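# Sort carabiners with sticking gates into the grey tray

## Task

Find every carabiner whose gate fails to spring back closed after being pushed open (it stays open), and set each of them in the grey tray; keep the carabiners with working gates on the table but not in the tray. Finish with both grippers released and the arms moved away, since anything that stays in place only because the robot is holding or propping it does not count.

## Robot and tools

Robot: two arms, left_arm and right_arm, each with six joints (waist, shoulder, elbow, forearm roll, wrist pitch, wrist roll) plus a parallel two-finger gripper. The names are labels only; they do not match the left or right side of any picture.

Frame: a single shared scene frame. Origin sits on the table surface midway between the arms, +z is up, +x reaches out across the table, and left_arm is mounted on the +y side. Positions are in metres, orientations as quaternions w,x,y,z. Printed hand positions may be off from reality, especially when the arm is stretched far.

Tool execute_actions, argument actions: a list holding zero or one entry. An empty list moves nothing and just reports the current state (pictures included). An entry with rows and optional steps (1 to 15, default 15; a motion must be at least 4 steps) is a motion; each step lasts 1/30 s. rows holds 1 to 15 rows, one per step; if there are fewer rows than steps the last row keeps applying. An entry with only steps (up to 300) is a pause that sends nothing new. Optional pictures: true attaches the camera images to any result. A rejected call sends nothing to the robot.

Each row is exactly 18 numbers, each in [-1, 1], always covering both arms: left_arm first (6 joint numbers, then gripper position, force_limit, speed), then the same 9 for right_arm.

Joint numbers are offsets, not targets: they are added to that arm's joint angles as printed in the most recent result that listed them (before any such result exists, or for later calls within one reply, from where the arm is when the motion begins). They are not relative to the previous row. Scale: 1.0 equals 1.398 rad for waist and shoulder, 2.097 rad for elbow, 2.622 rad for the three wrist joints. Joint ranges in rad: waist, shoulder, forearm roll, wrist pitch, wrist roll -6.283 to 6.283; elbow -2.792 to 2.792. Asking for more than 0.010 rad beyond a range end gets the call refused; requests past the true end are clipped there and reported as "joint sent to its limit". Sending all zeros is not a pause: it pulls the arm back to the reference angles. Joints move at limited speed (about 2.09, 3.14, 3.93 rad/s for the three groups), targets are kept within a fixed lead of the measured angles, and any step that would shift the gripper more than 70 mm is scaled down, so big moves need several calls.

Gripper numbers are absolute settings, not offsets. position: +1 fully open (140 mm gap), about -0.8 pads touch, -1 closes until blocked. force_limit: -1 about 14 N, 0 about 60 N, +1 about 107 N of squeeze. speed: -1 about 30 mm/s, 0 about 140, +1 about 250. To keep a gripper unchanged, repeat its previous three numbers; a zero is a real command. To squeeze harder while holding, raise force_limit and nudge position, e.g. -1 to -0.98. Fingers point along the gripper's +z; the reported point is between closed pads, fingertips extend about 33 mm beyond it closed, 9 mm open, and closing pushes tips about 24 mm further out, so keep clearance above the table.

The simulation keeps running while the reply is being written; the robot keeps driving toward the last row until all arms nearly stop or a step is HELD. The final 4 steps of each motion run after its result is returned.

Result lines: a state line per arm with gripper position, quaternion and linear/angular velocity; Joint positions and Joint velocities per arm (rad, rad/s) in column order; joint torques (offset, scaled, noisy). object_status: 0 moving, 1 blocked while opening, 2 blocked while closing (a grip), 3 reached target or pads met (thin items may still be held). position_measured is in counts, 3 open to 230 closed, not linear. "joint command not followed" means the clearance check altered joint targets; HELD marks steps where the row was not sent. MOTOR HOT warns of heating from holding loads; OVER-TEMPERATURE FAULT means brakes until cooled.

Tool zoom_image: camera (cam_head_left, cam_head_right, cam_high, cam_low, cam_left_wrist, cam_right_wrist) and region [x0, y0, x1, y1] in that camera's pixels, origin top-left, at most 504 by 504. Head, high and low images are 504x504; wrist images are 616x616 fisheye.

Tool finished_scene: scene (integer 1 or 2) ends that scene irreversibly and grades it; its result gives the next task. Replying with no tool call ends everything.

Avoid: anything leaving the table; arms colliding or pressing each other; contact torques reaching load limits (waist and shoulder 319, elbow 150, wrist joints 42.3 N m) or outside force of 144 N, either of which freezes that arm for 10 s. Brief tugs on held parts or nudges on loose items may happen. Drops, slips, slams and hard pushes are penalised; move smoothly. To test a gate, press it open and see whether it springs back.

Each tool is called after "Call:" as name(argument=value, ...), one argument or row to a line, values as JSON.

## Session

Call:
execute_actions(
  actions=[],
)

Scene clock: 0.00 s of 6000.00 s.
left_arm: end_effector_position=(+0.0594, +0.2810, +0.2733) position_measured=3 object_status=3 end_effector_quat_wxyz=(+0.511, +0.275, +0.761, +0.291) end_effector_velocity=(+0.000, -0.000, -0.000) end_effector_angular_velocity=(-0.001, -0.000, +0.002) | right_arm: end_effector_position=(+0.3941, -0.5146, +0.1609) position_measured=3 object_status=3 end_effector_quat_wxyz=(-0.009, +0.586, +0.810, -0.018) end_effector_velocity=(+0.000, -0.000, +0.001) end_effector_angular_velocity=(+0.000, -0.001, -0.000)
Joint positions: left_arm=[-2.133  0.04   2.319  0.633  1.901  2.891] | right_arm=[ 0.099 -0.101  2.188 -0.01   1.093 -0.026]
Joint velocities: left_arm=[ 0.002  0.    -0.     0.    -0.    -0.001] | right_arm=[-0.    -0.001 -0.001 -0.     0.     0.   ]
Joint torques (N m, as the joint torque sensors report them, + toward a larger angle): no reading

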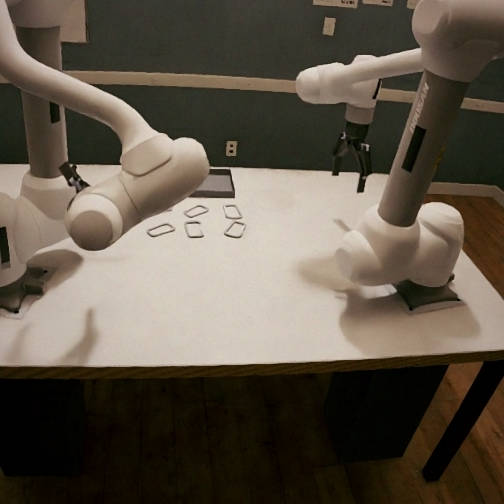

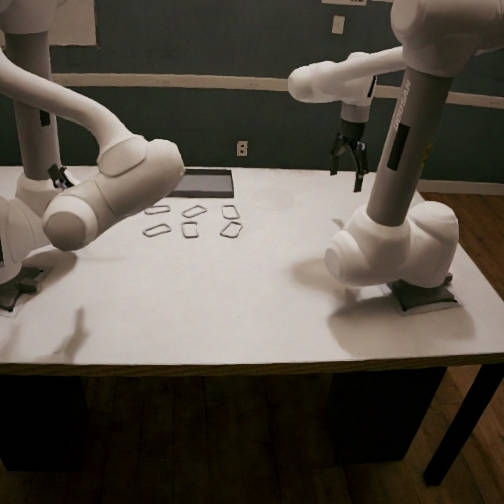

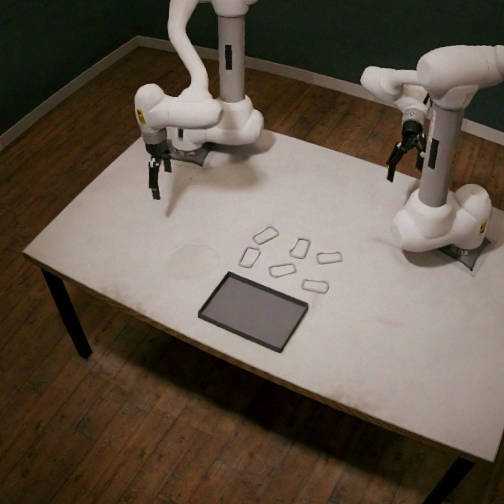

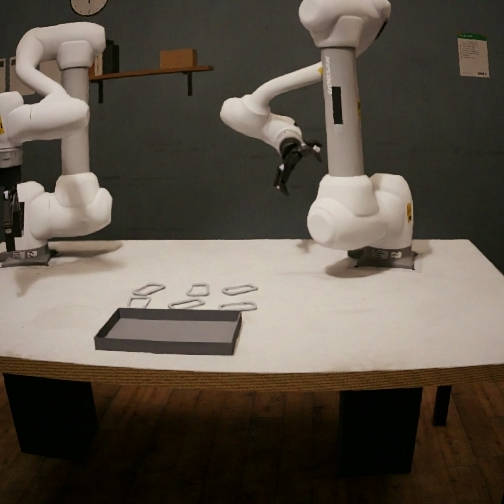

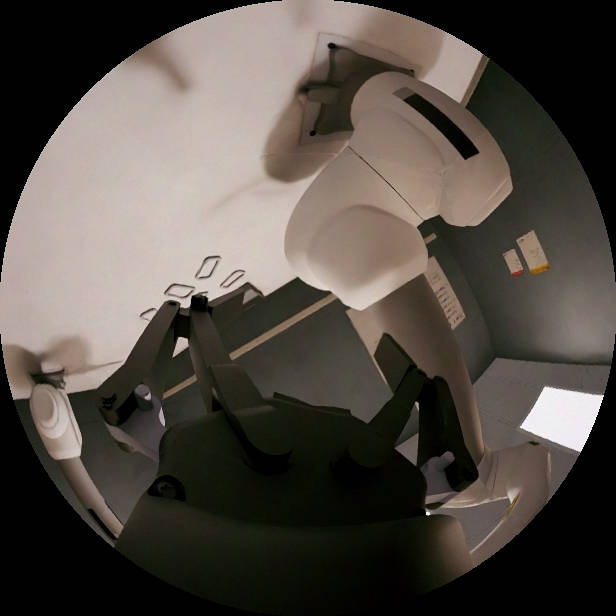

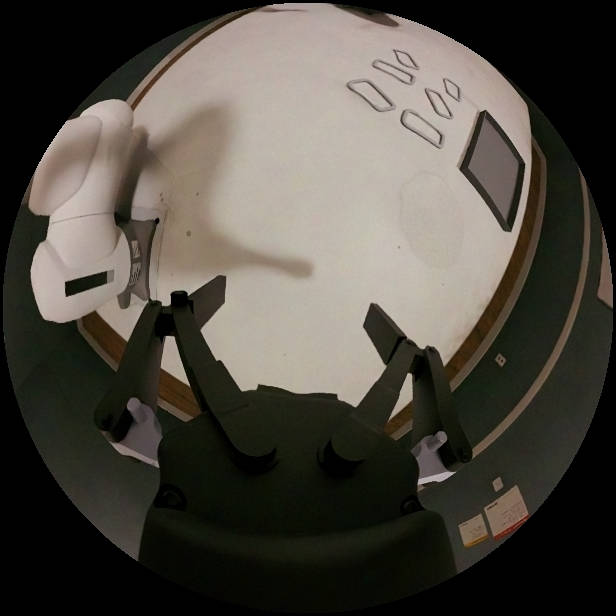

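Call:
zoom_image(
  camera="cam_high",
  region=[190, 200, 370, 360],
)

Call:
execute_actions(
  actions=[
    {"rows":[[0,0,0,0,0,0,1,0,0,0.2,0,0,0,0,0,1,0,0]],"steps":15},
  ],
)

Call:
execute_actions(
  actions=[],
)

Region (190, 200, 370, 360) of cam_high's 504x504 image, scaled by 2.800, with more detail than that image has.

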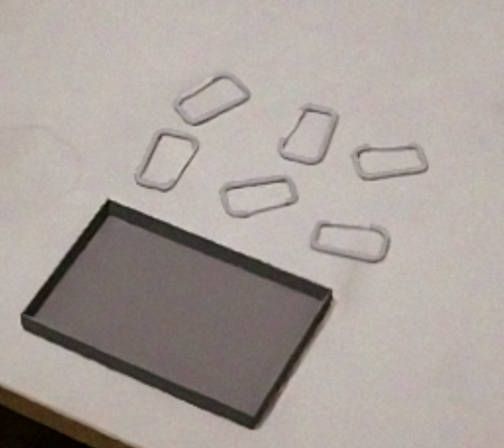

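Scene clock: 2.17 s of 6000.00 s.
left_arm: end_effector_position=(+0.0594, +0.2810, +0.2733) position_measured=3 object_status=3 end_effector_quat_wxyz=(+0.511, +0.275, +0.761, +0.291) end_effector_velocity=(-0.000, -0.000, -0.000) end_effector_angular_velocity=(+0.002, +0.000, -0.002) | right_arm: end_effector_position=(+0.3493, -0.4290, +0.1609) position_measured=3 object_status=3 end_effector_quat_wxyz=(-0.006, +0.487, +0.873, -0.019) end_effector_velocity=(-0.145, +0.212, -0.001) end_effector_angular_velocity=(-0.001, +0.001, +0.621)
Joint positions: left_arm=[-2.133  0.04   2.319  0.633  1.901  2.891] | right_arm=[ 0.334 -0.101  2.188 -0.01   1.093 -0.026]
Joint velocities: left_arm=[-0.002 -0.     0.    -0.     0.     0.002] | right_arm=[0.622 0.001 0.001 0.    0.    0.001]
Joint torques (N m, as the joint torque sensors report them, + toward a larger angle): left_arm=[  0.47 -30.61 -27.5    4.42   2.26  -0.08] | right_arm=[ -4.88 -23.06 -34.99   3.58   0.14  -0.14]
Steps of this call (steps 1 to 54: nothing new was sent; steps 55 to 65: the first 11 steps of this action). Readings (joint positions | what the end effector reports):
55: left_arm=[-2.133 0.040 2.319 0.633 1.901 2.891] | right_arm=[0.099 -0.101 2.188 -0.010 1.093 -0.026] | left_arm position_measured=3 object_status=3 | right_arm position_measured=3 object_status=3
56: left_arm=[-2.133 0.040 2.319 0.633 1.901 2.891] | right_arm=[0.102 -0.101 2.188 -0.010 1.093 -0.026] | left_arm position_measured=3 object_status=3 | right_arm position_measured=3 object_status=3
58: left_arm=[-2.133 0.040 2.319 0.633 1.901 2.891] | right_arm=[0.132 -0.101 2.188 -0.010 1.093 -0.026] | left_arm position_measured=3 object_status=3 | right_arm position_measured=3 object_status=3
62: left_arm=[-2.133 0.040 2.319 0.633 1.901 2.891] | right_arm=[0.255 -0.101 2.188 -0.010 1.093 -0.026] | left_arm position_measured=3 object_status=3 | right_arm position_measured=3 object_status=3
65: the state above

Scene clock: 2.30 s of 6000.00 s.
left_arm: end_effector_position=(+0.0594, +0.2810, +0.2733) position_measured=3 object_status=3 end_effector_quat_wxyz=(+0.511, +0.275, +0.761, +0.291) end_effector_velocity=(-0.000, -0.000, -0.000) end_effector_angular_velocity=(+0.002, -0.000, -0.000) | right_arm: end_effector_position=(+0.3392, -0.4149, +0.1609) position_measured=3 object_status=3 end_effector_quat_wxyz=(-0.006, +0.468, +0.883, -0.019) end_effector_velocity=(-0.012, +0.016, -0.001) end_effector_angular_velocity=(-0.002, +0.001, +0.049)
Joint positions: left_arm=[-2.133  0.04   2.319  0.633  1.901  2.891] | right_arm=[ 0.376 -0.101  2.188 -0.01   1.093 -0.026]
Joint velocities: left_arm=[ 0.     0.001  0.    -0.    -0.     0.002] | right_arm=[ 0.049  0.001  0.001 -0.001  0.     0.   ]
Joint torques (N m, as the joint torque sensors report them, + toward a larger angle): left_arm=[ -0.33 -31.26 -27.63   4.25   2.25   0.08] | right_arm=[ -2.54 -23.37 -35.07   3.62   0.01  -0.29]
Kept back: nothing.
Steps of this call (steps 1 to 4: the last 4 steps of your previous action). Readings (joint positions | what the end effector reports):
1: left_arm=[-2.133 0.040 2.319 0.633 1.901 2.891] | right_arm=[0.352 -0.101 2.188 -0.010 1.093 -0.026] | left_arm position_measured=3 object_status=3 | right_arm position_measured=3 object_status=3
2: left_arm=[-2.133 0.040 2.319 0.633 1.901 2.891] | right_arm=[0.365 -0.101 2.188 -0.010 1.093 -0.026] | left_arm position_measured=3 object_status=3 | right_arm position_measured=3 object_status=3
4: the state above

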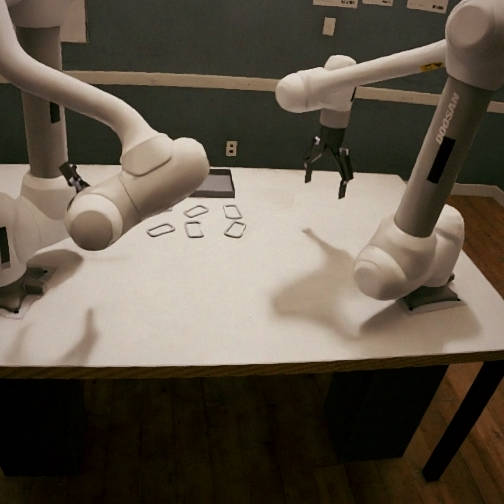

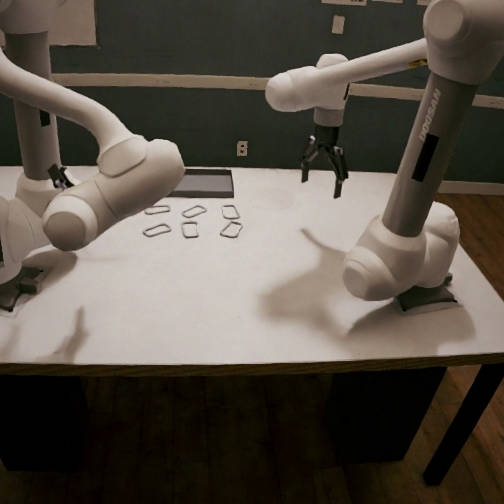

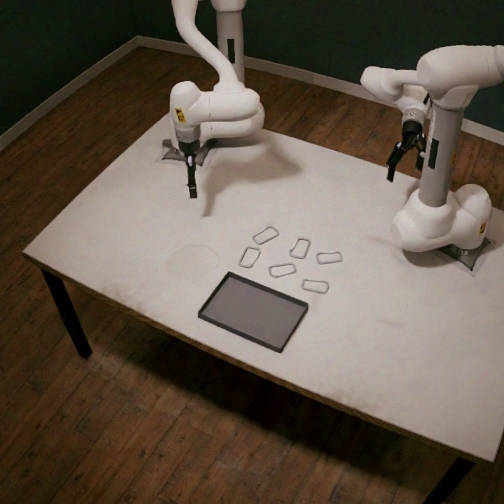

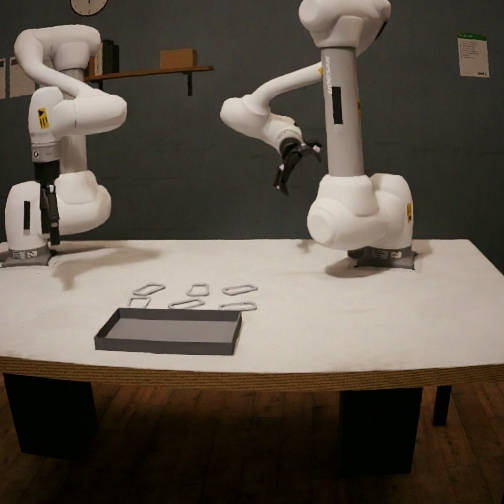

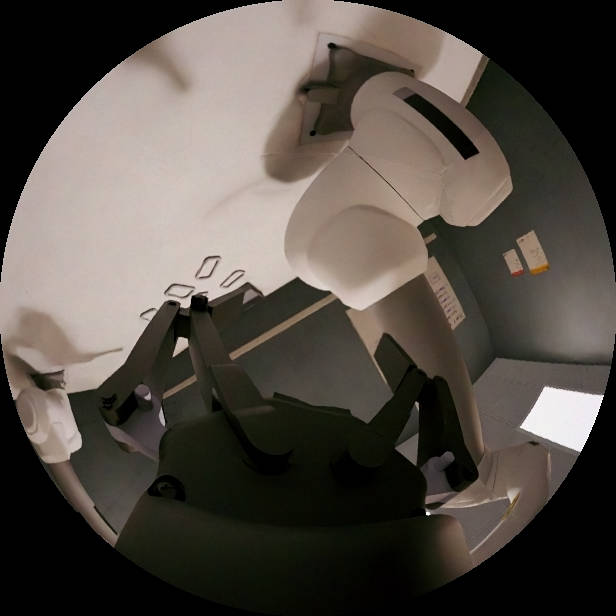

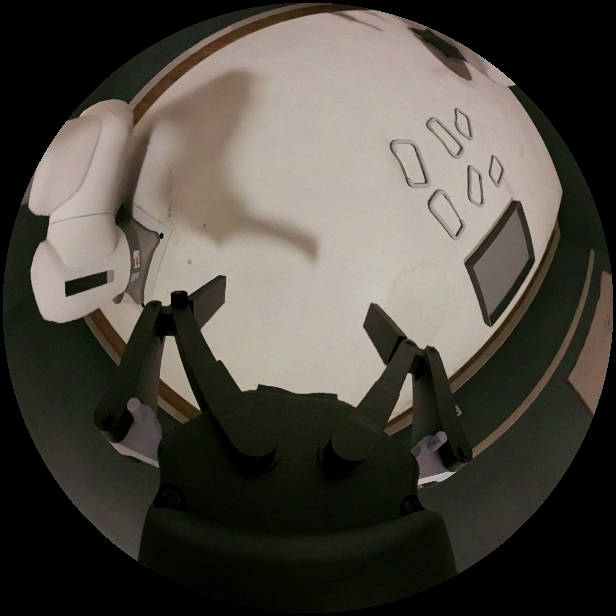

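Call:
execute_actions(
  actions=[
    {"rows":[[0,0,0,0,0,0,1,0,0,0.310,0.227,-0.2,0.004,0.024,0.391,1,0,0]],"steps":15},
  ],
)

Call:
execute_actions(
  actions=[
    {"steps":10},
  ],
  pictures=true,
)

Scene clock: 3.33 s of 6000.00 s.
left_arm: end_effector_position=(+0.0594, +0.2810, +0.2733) position_measured=3 object_status=3 end_effector_quat_wxyz=(+0.511, +0.275, +0.761, +0.291) end_effector_velocity=(-0.000, +0.000, -0.000) end_effector_angular_velocity=(-0.000, +0.001, -0.000) | right_arm: end_effector_position=(+0.3602, -0.3012, +0.1831) position_measured=3 object_status=3 end_effector_quat_wxyz=(-0.000, +0.555, +0.832, -0.012) end_effector_velocity=(+0.021, +0.382, +0.056) end_effector_angular_velocity=(+0.021, -0.053, -0.780)
Joint positions: left_arm=[-2.133  0.04   2.319  0.633  1.901  2.891] | right_arm=[ 0.544  0.022  2.027 -0.006  1.118  0.342]
Joint velocities: left_arm=[-0.001 -0.     0.    -0.001 -0.    -0.   ] | right_arm=[ 0.53   0.39  -0.513  0.013  0.077  1.304]
Joint torques (N m, as the joint torque sensors report them, + toward a larger angle): left_arm=[ -0.66 -31.68 -27.93   4.26   2.21  -0.01] | right_arm=[  4.2  -40.72 -34.53   4.11   0.07   0.02]
Steps of this call (steps 1 to 20: the robot went on to your last target; steps 21 to 31: the first 11 steps of this action). Readings (joint positions | what the end effector reports):
21: left_arm=[-2.133 0.040 2.319 0.633 1.901 2.891] | right_arm=[0.379 -0.100 2.188 -0.010 1.093 -0.026] | left_arm position_measured=3 object_status=3 | right_arm position_measured=3 object_status=3
22: left_arm=[-2.133 0.040 2.319 0.633 1.901 2.891] | right_arm=[0.382 -0.098 2.185 -0.010 1.094 -0.019] | left_arm position_measured=3 object_status=3 | right_arm position_measured=3 object_status=3
24: left_arm=[-2.133 0.040 2.319 0.633 1.901 2.891] | right_arm=[0.410 -0.078 2.157 -0.009 1.098 0.037] | left_arm position_measured=3 object_status=3 | right_arm position_measured=3 object_status=3
28: left_arm=[-2.133 0.040 2.319 0.633 1.901 2.891] | right_arm=[0.491 -0.018 2.079 -0.007 1.110 0.209] | left_arm position_measured=3 object_status=3 | right_arm position_measured=3 object_status=3
31: the state above

Scene clock: 3.67 s of 6000.00 s.
left_arm: end_effector_position=(+0.0594, +0.2810, +0.2733) position_measured=3 object_status=3 end_effector_quat_wxyz=(+0.511, +0.275, +0.761, +0.291) end_effector_velocity=(-0.000, +0.000, -0.000) end_effector_angular_velocity=(-0.002, -0.000, +0.001) | right_arm: end_effector_position=(+0.3498, -0.1708, +0.1968) position_measured=3 object_status=3 end_effector_quat_wxyz=(+0.001, +0.658, +0.753, -0.004) end_effector_velocity=(-0.083, +0.383, +0.025) end_effector_angular_velocity=(+0.036, -0.027, -0.734)
Joint positions: left_arm=[-2.133  0.04   2.319  0.633  1.901  2.891] | right_arm=[ 0.718  0.15   1.857 -0.001  1.143  0.773]
Joint velocities: left_arm=[-0.001  0.     0.    -0.001 -0.    -0.003] | right_arm=[ 0.5    0.368 -0.484  0.012  0.073  1.229]
Joint torques (N m, as the joint torque sensors report them, + toward a larger angle): left_arm=[ -0.03 -30.48 -27.64   4.39   2.23   0.  ] | right_arm=[  7.32 -51.71 -35.57   4.04   0.3   -0.49]
Kept back: nothing.
Steps of this call (steps 1 to 4: the last 4 steps of your previous action; steps 5 to 10: the robot went on to your last target). Readings (joint positions | what the end effector reports):
1: left_arm=[-2.133 0.040 2.319 0.633 1.901 2.891] | right_arm=[0.562 0.035 2.009 -0.005 1.120 0.386] | left_arm position_measured=3 object_status=3 | right_arm position_measured=3 object_status=3
2: left_arm=[-2.133 0.040 2.319 0.633 1.901 2.891] | right_arm=[0.580 0.048 1.992 -0.005 1.123 0.430] | left_arm position_measured=3 object_status=3 | right_arm position_measured=3 object_status=3
4: left_arm=[-2.133 0.040 2.319 0.633 1.901 2.891] | right_arm=[0.615 0.074 1.958 -0.004 1.128 0.517] | left_arm position_measured=3 object_status=3 | right_arm position_measured=3 object_status=3
8: left_arm=[-2.133 0.040 2.319 0.633 1.901 2.891] | right_arm=[0.684 0.125 1.890 -0.002 1.138 0.689] | left_arm position_measured=3 object_status=3 | right_arm position_measured=3 object_status=3
10: the state above

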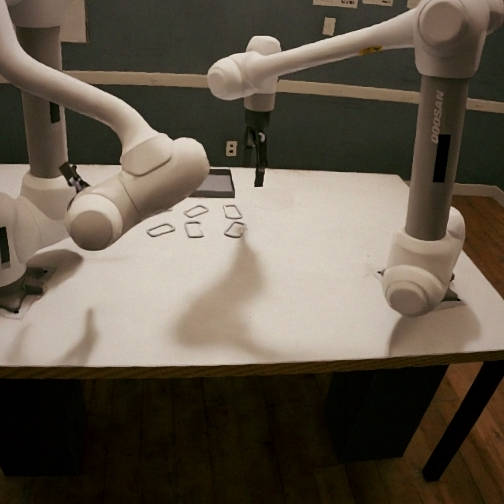

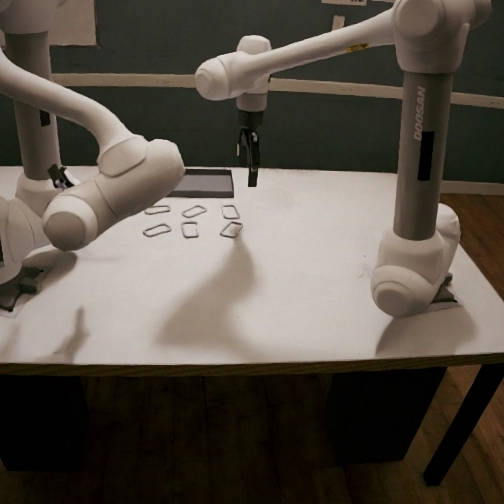

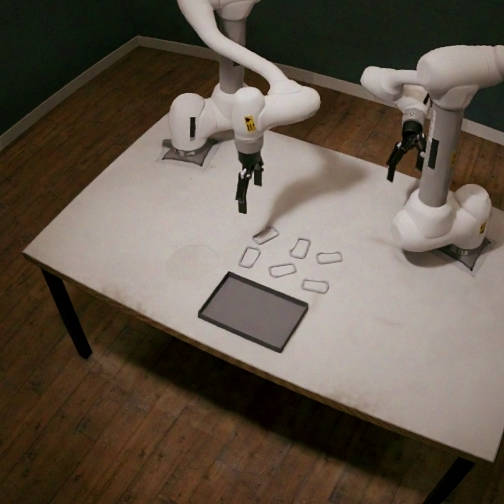

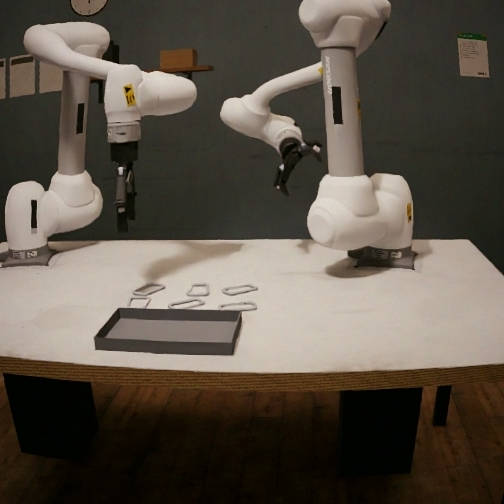

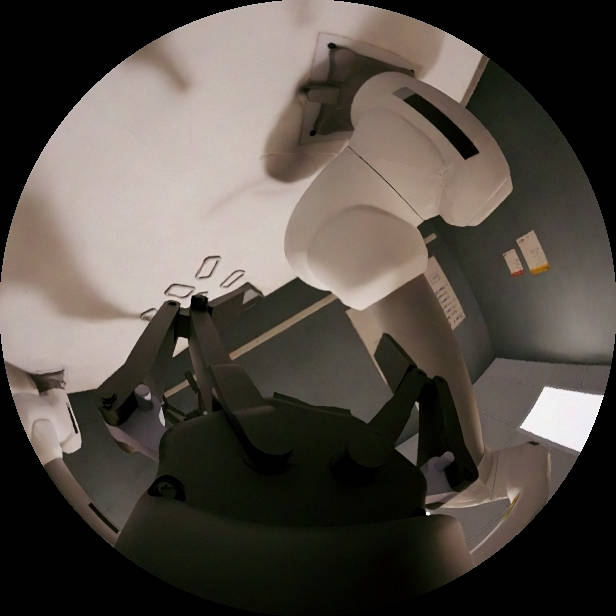

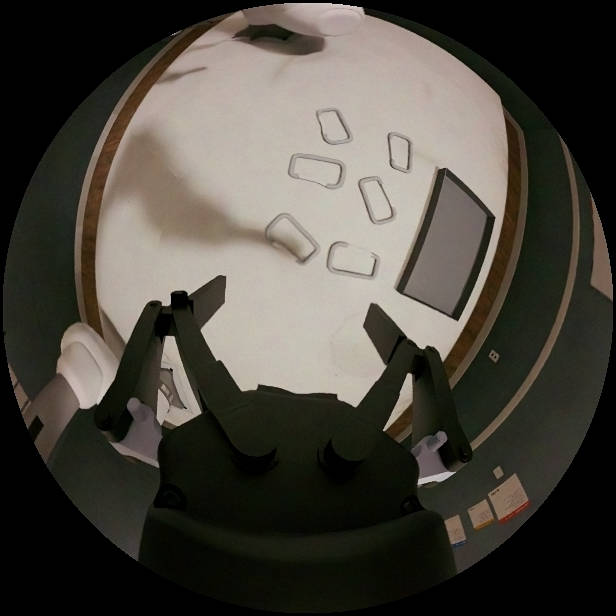

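Call:
execute_actions(
  actions=[
    {"steps":15},
  ],
  pictures=true,
)

Call:
zoom_image(
  camera="cam_right_wrist",
  region=[180, 100, 520, 400],
)

Scene clock: 4.17 s of 6000.00 s.
left_arm: end_effector_position=(+0.0594, +0.2810, +0.2733) position_measured=3 object_status=3 end_effector_quat_wxyz=(+0.511, +0.275, +0.761, +0.291) end_effector_velocity=(+0.000, +0.000, +0.000) end_effector_angular_velocity=(-0.001, +0.002, +0.000) | right_arm: end_effector_position=(+0.3296, -0.1007, +0.2002) position_measured=3 object_status=3 end_effector_quat_wxyz=(-0.000, +0.707, +0.707, -0.000) end_effector_velocity=(-0.001, +0.001, +0.000) end_effector_angular_velocity=(+0.000, +0.000, -0.001)
Joint positions: left_arm=[-2.133  0.04   2.319  0.633  1.901  2.891] | right_arm=[0.809 0.217 1.769 0.001 1.156 0.998]
Joint velocities: left_arm=[ 0.    -0.002  0.    -0.    -0.     0.   ] | right_arm=[ 0.002  0.001 -0.001  0.     0.     0.003]
Joint torques (N m, as the joint torque sensors report them, + toward a larger angle): left_arm=[  0.   -31.26 -27.43   4.41   2.2    0.  ] | right_arm=[  6.03 -62.2  -36.69   3.73   0.04  -0.34]
Kept back: nothing.
Steps of this call (steps 1 to 15: the robot went on to your last target). Readings (joint positions | what the end effector reports):
1: left_arm=[-2.133 0.040 2.319 0.633 1.901 2.891] | right_arm=[0.735 0.162 1.841 -0.001 1.145 0.814] | left_arm position_measured=3 object_status=3 | right_arm position_measured=3 object_status=3
2: left_arm=[-2.133 0.040 2.319 0.633 1.901 2.891] | right_arm=[0.752 0.174 1.825 -0.001 1.148 0.856] | left_arm position_measured=3 object_status=3 | right_arm position_measured=3 object_status=3
4: left_arm=[-2.133 0.040 2.319 0.633 1.901 2.891] | right_arm=[0.782 0.197 1.795 0.000 1.152 0.931] | left_arm position_measured=3 object_status=3 | right_arm position_measured=3 object_status=3
8: left_arm=[-2.133 0.040 2.319 0.633 1.901 2.891] | right_arm=[0.807 0.215 1.771 0.001 1.156 0.993] | left_arm position_measured=3 object_status=3 | right_arm position_measured=3 object_status=3
15: the state above

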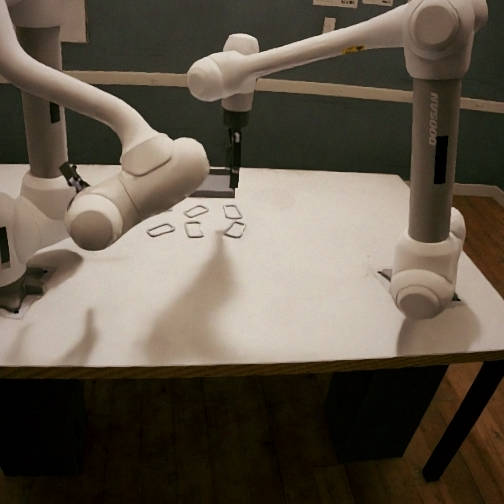

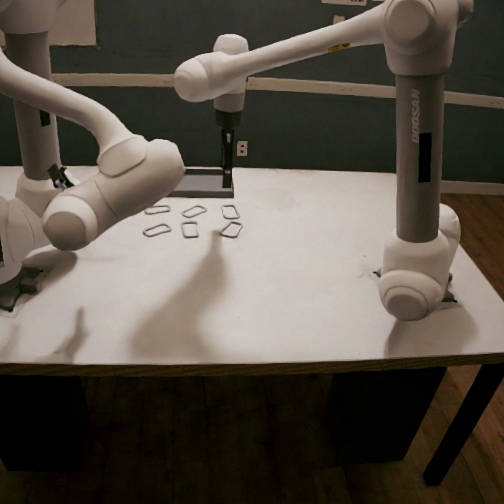

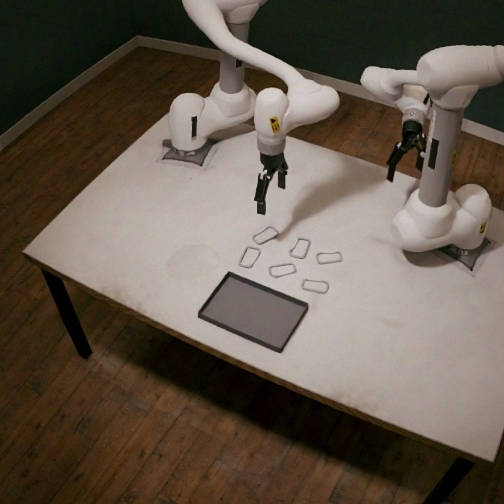

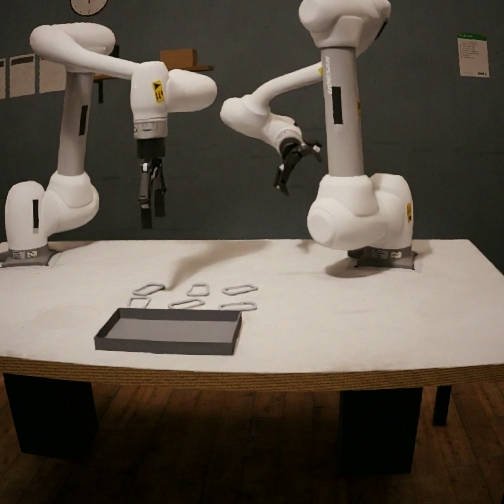

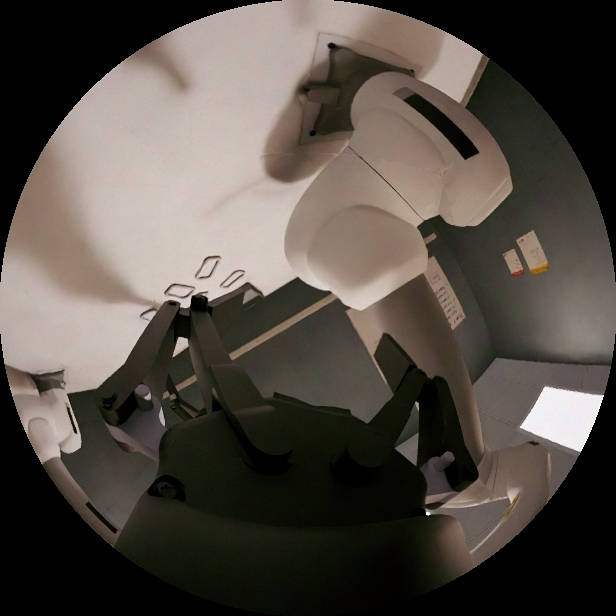

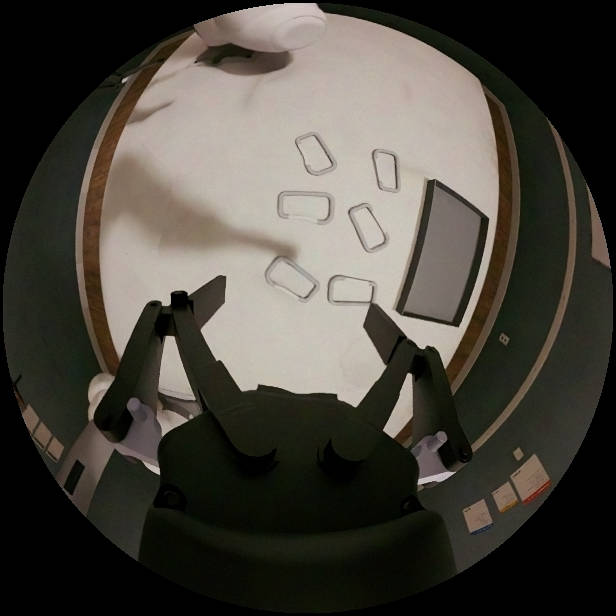

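Region (180, 100, 520, 400) of cam_right_wrist's 616x616 image, scaled by 1.482, with more detail than that image has; it fills the top 445 rows of this view, and the rest is white.

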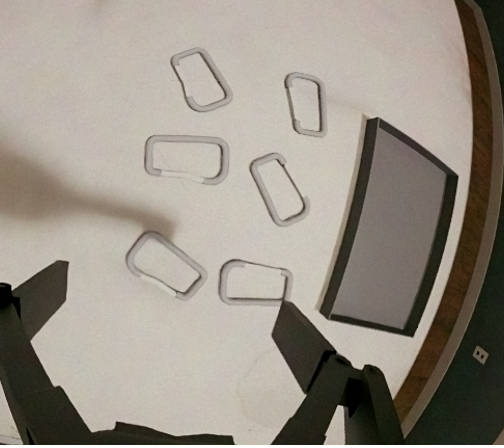

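Call:
execute_actions(
  actions=[
    {"rows":[[0,0,0,0,0,0,1,0,0,-0.018,0.028,0.0946,0,-0.0906,-0.369,0.1,-0.5,0]],"steps":15},
  ],
)

Call:
execute_actions(
  actions=[
    {"steps":15},
  ],
  pictures=true,
)

Scene clock: 5.67 s of 6000.00 s.
left_arm: end_effector_position=(+0.0594, +0.2810, +0.2733) position_measured=3 object_status=3 end_effector_quat_wxyz=(+0.511, +0.275, +0.761, +0.291) end_effector_velocity=(-0.001, -0.000, -0.000) end_effector_angular_velocity=(+0.002, -0.001, -0.002) | right_arm: end_effector_position=(+0.3247, -0.1260, +0.1229) position_measured=74 object_status=0 end_effector_quat_wxyz=(-0.000, +0.478, +0.878, -0.000) end_effector_velocity=(-0.030, -0.115, -0.282) end_effector_angular_velocity=(+0.001, +0.000, +2.355)
Joint positions: left_arm=[-2.133  0.04   2.319  0.633  1.901  2.891] | right_arm=[0.794 0.242 1.894 0.001 1.007 0.408]
Joint velocities: left_arm=[-0.002  0.001 -0.    -0.001  0.     0.001] | right_arm=[-0.062  0.093  0.474 -0.    -0.566 -2.418]
Joint torques (N m, as the joint torque sensors report them, + toward a larger angle): left_arm=[ -0.7  -30.66 -27.75   4.32   2.23   0.04] | right_arm=[  1.58 -60.15 -34.04   3.94   0.15   0.05]
Steps of this call (steps 1 to 15: the robot went on to your last target; steps 16 to 34: nothing new was sent; steps 35 to 45: the first 11 steps of this action). Readings (joint positions | what the end effector reports):
35: left_arm=[-2.133 0.040 2.319 0.633 1.901 2.891] | right_arm=[0.809 0.217 1.769 0.001 1.156 0.999] | left_arm position_measured=3 object_status=3 | right_arm position_measured=3 object_status=0
36: left_arm=[-2.133 0.040 2.319 0.633 1.901 2.891] | right_arm=[0.809 0.217 1.770 0.001 1.155 0.992] | left_arm position_measured=3 object_status=3 | right_arm position_measured=6 object_status=0
38: left_arm=[-2.133 0.040 2.319 0.633 1.901 2.891] | right_arm=[0.808 0.220 1.783 0.001 1.139 0.936] | left_arm position_measured=3 object_status=3 | right_arm position_measured=21 object_status=0
42: left_arm=[-2.133 0.040 2.319 0.633 1.901 2.891] | right_arm=[0.800 0.232 1.845 0.001 1.066 0.658] | left_arm position_measured=3 object_status=3 | right_arm position_measured=51 object_status=0
45: the state above

Scene clock: 6.17 s of 6000.00 s.
left_arm: end_effector_position=(+0.0594, +0.2810, +0.2733) position_measured=3 object_status=3 end_effector_quat_wxyz=(+0.511, +0.275, +0.761, +0.291) end_effector_velocity=(-0.000, -0.000, -0.000) end_effector_angular_velocity=(+0.001, -0.001, -0.001) | right_arm: end_effector_position=(+0.3190, -0.1451, +0.0805) position_measured=117 object_status=3 end_effector_quat_wxyz=(-0.000, +0.310, +0.951, -0.000) end_effector_velocity=(+0.000, -0.000, -0.001) end_effector_angular_velocity=(-0.001, +0.000, +0.002)
Joint positions: left_arm=[-2.133  0.04   2.319  0.633  1.901  2.891] | right_arm=[0.784 0.256 1.967 0.001 0.919 0.031]
Joint velocities: left_arm=[-0.001  0.001  0.     0.001  0.     0.   ] | right_arm=[-0.     0.001  0.001 -0.001 -0.001 -0.002]
Joint torques (N m, as the joint torque sensors report them, + toward a larger angle): left_arm=[ -0.24 -31.   -27.83   4.32   2.3   -0.05] | right_arm=[  2.75 -61.29 -31.97   3.78  -0.22  -0.13]
Kept back: nothing.
Steps of this call (steps 1 to 4: the last 4 steps of your previous action; steps 5 to 15: the robot went on to your last target). Readings (joint positions | what the end effector reports):
1: left_arm=[-2.133 0.040 2.319 0.633 1.901 2.891] | right_arm=[0.792 0.245 1.909 0.001 0.988 0.327] | left_arm position_measured=3 object_status=3 | right_arm position_measured=82 object_status=0
2: left_arm=[-2.133 0.040 2.319 0.633 1.901 2.891] | right_arm=[0.790 0.247 1.924 0.001 0.971 0.254] | left_arm position_measured=3 object_status=3 | right_arm position_measured=89 object_status=0
4: left_arm=[-2.133 0.040 2.319 0.633 1.901 2.891] | right_arm=[0.787 0.252 1.947 0.001 0.943 0.134] | left_arm position_measured=3 object_status=3 | right_arm position_measured=104 object_status=0
8: left_arm=[-2.133 0.040 2.319 0.633 1.901 2.891] | right_arm=[0.784 0.256 1.966 0.001 0.920 0.035] | left_arm position_measured=3 object_status=3 | right_arm position_measured=117 object_status=0
15: the state above

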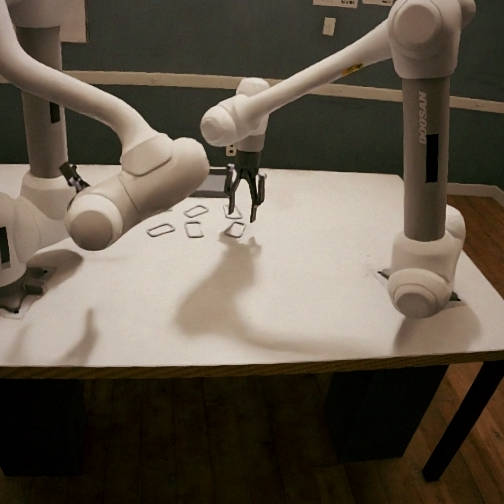

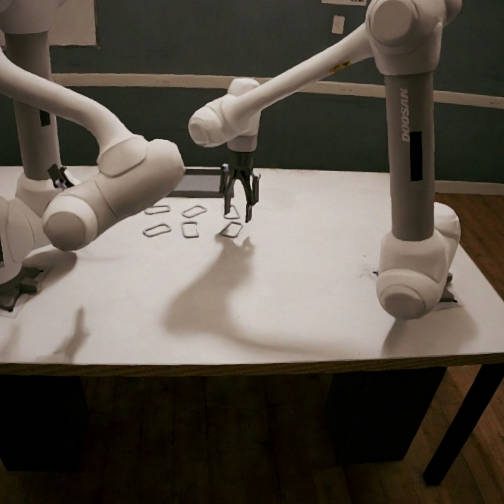

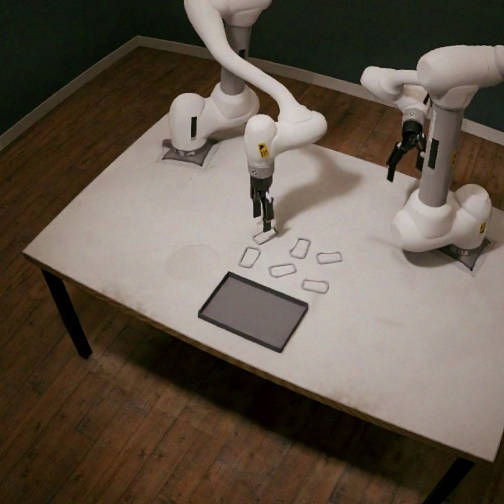

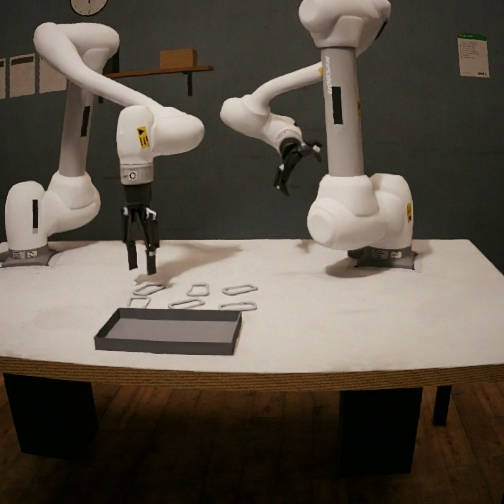

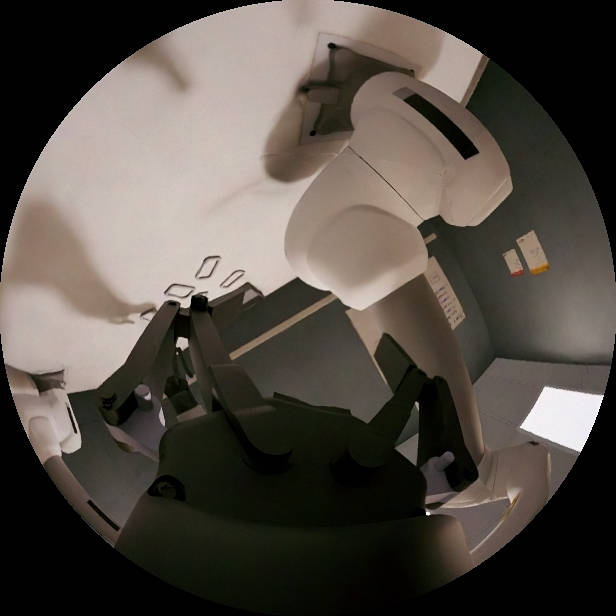

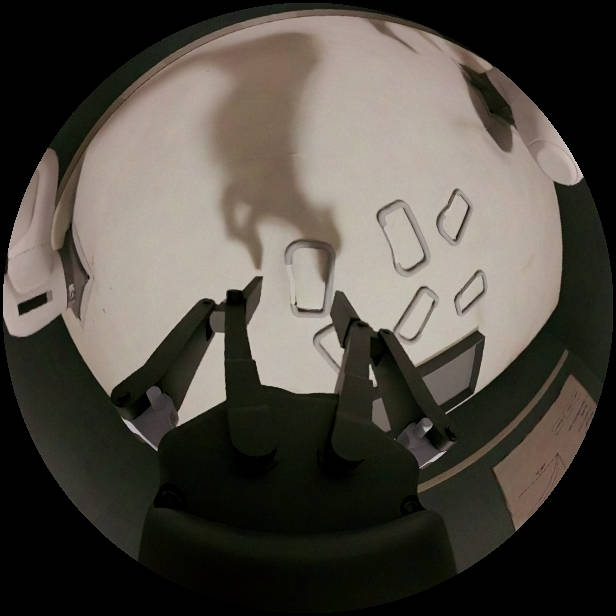

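Call:
execute_actions(
  actions=[
    {"rows":[[0,0,0,0,0,0,1,0,0,0.002,0.0338,0.0018,0,-0.0195,-0.066,0.1,-0.5,0]],"steps":15},
  ],
)

Call:
execute_actions(
  actions=[
    {"steps":4},
  ],
  pictures=true,
)

Call:
zoom_image(
  camera="cam_right_wrist",
  region=[200, 180, 420, 400],
)

Scene clock: 7.13 s of 6000.00 s.
left_arm: end_effector_position=(+0.0594, +0.2810, +0.2733) position_measured=3 object_status=3 end_effector_quat_wxyz=(+0.511, +0.275, +0.761, +0.291) end_effector_velocity=(+0.000, +0.000, +0.000) end_effector_angular_velocity=(+0.000, +0.001, -0.000) | right_arm: end_effector_position=(+0.3234, -0.1358, +0.0505) position_measured=117 object_status=3 end_effector_quat_wxyz=(-0.000, +0.226, +0.974, +0.000) end_effector_velocity=(-0.000, +0.001, -0.005) end_effector_angular_velocity=(-0.001, +0.000, +0.027)
Joint positions: left_arm=[-2.133  0.04   2.319  0.633  1.901  2.891] | right_arm=[ 0.787  0.303  1.971  0.001  0.868 -0.14 ]
Joint velocities: left_arm=[ 0.001 -0.001  0.     0.001 -0.     0.002] | right_arm=[ 0.002  0.008  0.001 -0.001 -0.008 -0.024]
Joint torques (N m, as the joint torque sensors report them, + toward a larger angle): left_arm=[ -0.33 -30.79 -27.52   4.3    2.25   0.04] | right_arm=[  1.85 -63.78 -30.69   3.55  -0.31  -0.27]
Steps of this call (steps 1 to 15: the robot went on to your last target; steps 16 to 18: nothing new was sent; steps 19 to 29: the first 11 steps of this action). Readings (joint positions | what the end effector reports):
19: left_arm=[-2.133 0.040 2.319 0.633 1.901 2.891] | right_arm=[0.784 0.256 1.967 0.001 0.919 0.031] | left_arm position_measured=3 object_status=3 | right_arm position_measured=117 object_status=3
20: left_arm=[-2.133 0.040 2.319 0.633 1.901 2.891] | right_arm=[0.784 0.258 1.967 0.001 0.917 0.024] | left_arm position_measured=3 object_status=3 | right_arm position_measured=117 object_status=3
22: left_arm=[-2.133 0.040 2.319 0.633 1.901 2.891] | right_arm=[0.785 0.273 1.968 0.001 0.900 -0.032] | left_arm position_measured=3 object_status=3 | right_arm position_measured=117 object_status=3
26: left_arm=[-2.133 0.040 2.319 0.633 1.901 2.891] | right_arm=[0.786 0.301 1.971 0.001 0.870 -0.132] | left_arm position_measured=3 object_status=3 | right_arm position_measured=117 object_status=3
29: the state above

Scene clock: 7.27 s of 6000.00 s.
left_arm: end_effector_position=(+0.0594, +0.2810, +0.2733) position_measured=3 object_status=3 end_effector_quat_wxyz=(+0.511, +0.275, +0.761, +0.291) end_effector_velocity=(-0.001, +0.000, -0.000) end_effector_angular_velocity=(+0.000, -0.000, +0.001) | right_arm: end_effector_position=(+0.3234, -0.1357, +0.0503) position_measured=117 object_status=3 end_effector_quat_wxyz=(-0.000, +0.225, +0.974, +0.000) end_effector_velocity=(-0.001, +0.000, -0.001) end_effector_angular_velocity=(-0.001, +0.000, +0.005)
Joint positions: left_arm=[-2.133  0.04   2.319  0.633  1.901  2.891] | right_arm=[ 0.787  0.303  1.971  0.001  0.868 -0.142]
Joint velocities: left_arm=[-0.001  0.001 -0.    -0.002  0.    -0.002] | right_arm=[ 0.001  0.001  0.001  0.    -0.001 -0.004]
Joint torques (N m, as the joint torque sensors report them, + toward a larger angle): left_arm=[ -0.37 -31.12 -27.89   4.4    2.2   -0.03] | right_arm=[  2.7  -64.44 -30.69   3.4   -0.15  -0.34]
Kept back: nothing.
Steps of this call (steps 1 to 4: the last 4 steps of your previous action). Readings (joint positions | what the end effector reports):
1: left_arm=[-2.133 0.040 2.319 0.633 1.901 2.891] | right_arm=[0.787 0.303 1.971 0.001 0.868 -0.141] | left_arm position_measured=3 object_status=3 | right_arm position_measured=117 object_status=3
2: left_arm=[-2.133 0.040 2.319 0.633 1.901 2.891] | right_arm=[0.787 0.303 1.971 0.001 0.868 -0.141] | left_arm position_measured=3 object_status=3 | right_arm position_measured=117 object_status=3
4: the state above

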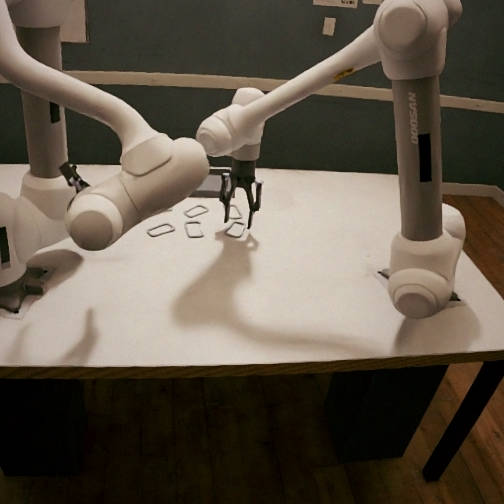

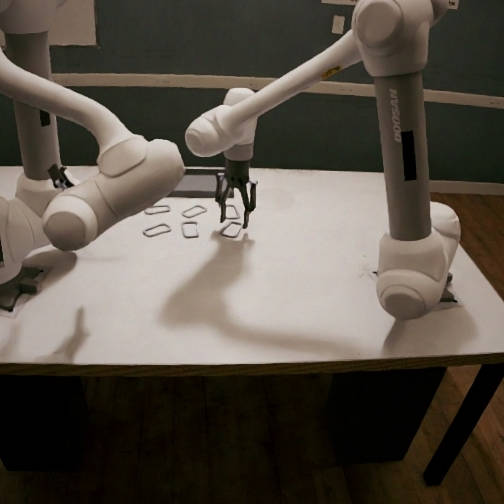

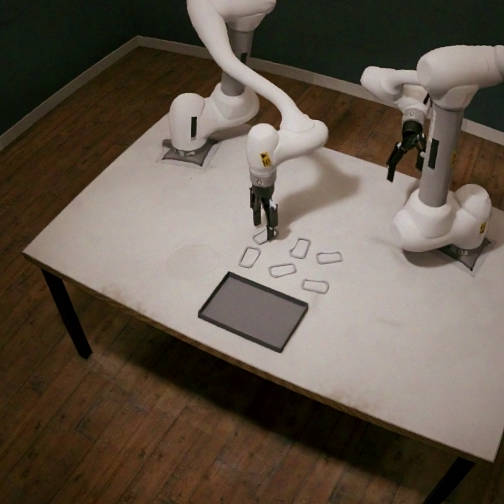

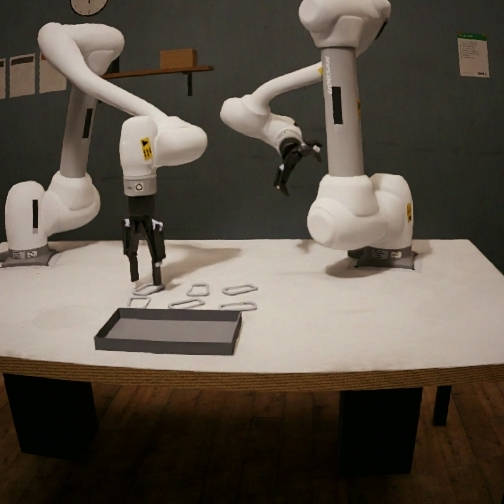

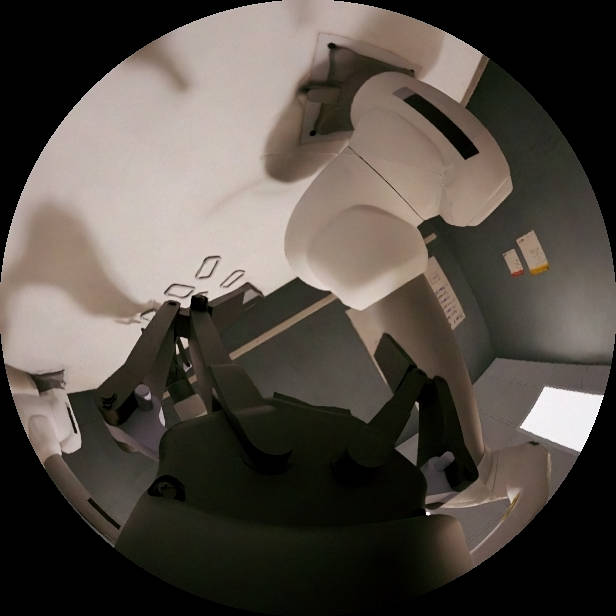

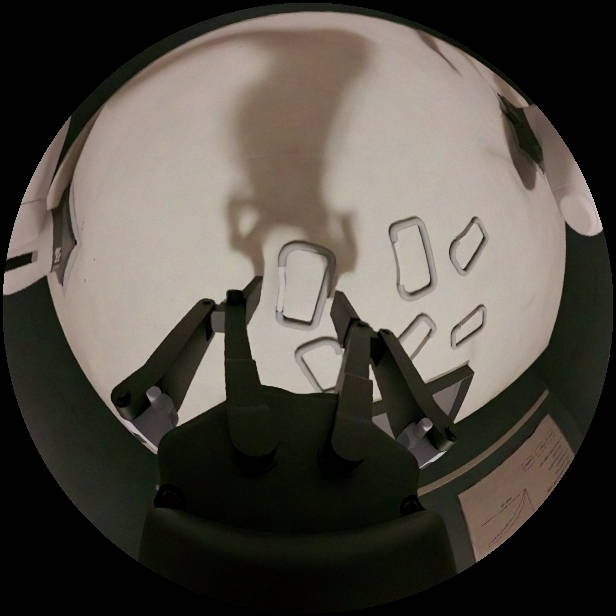

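Region (200, 180, 420, 400) of cam_right_wrist's 616x616 image, scaled by 2.291, with more detail than that image has.

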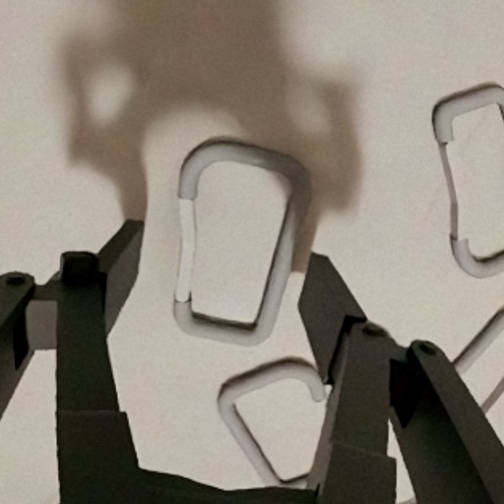

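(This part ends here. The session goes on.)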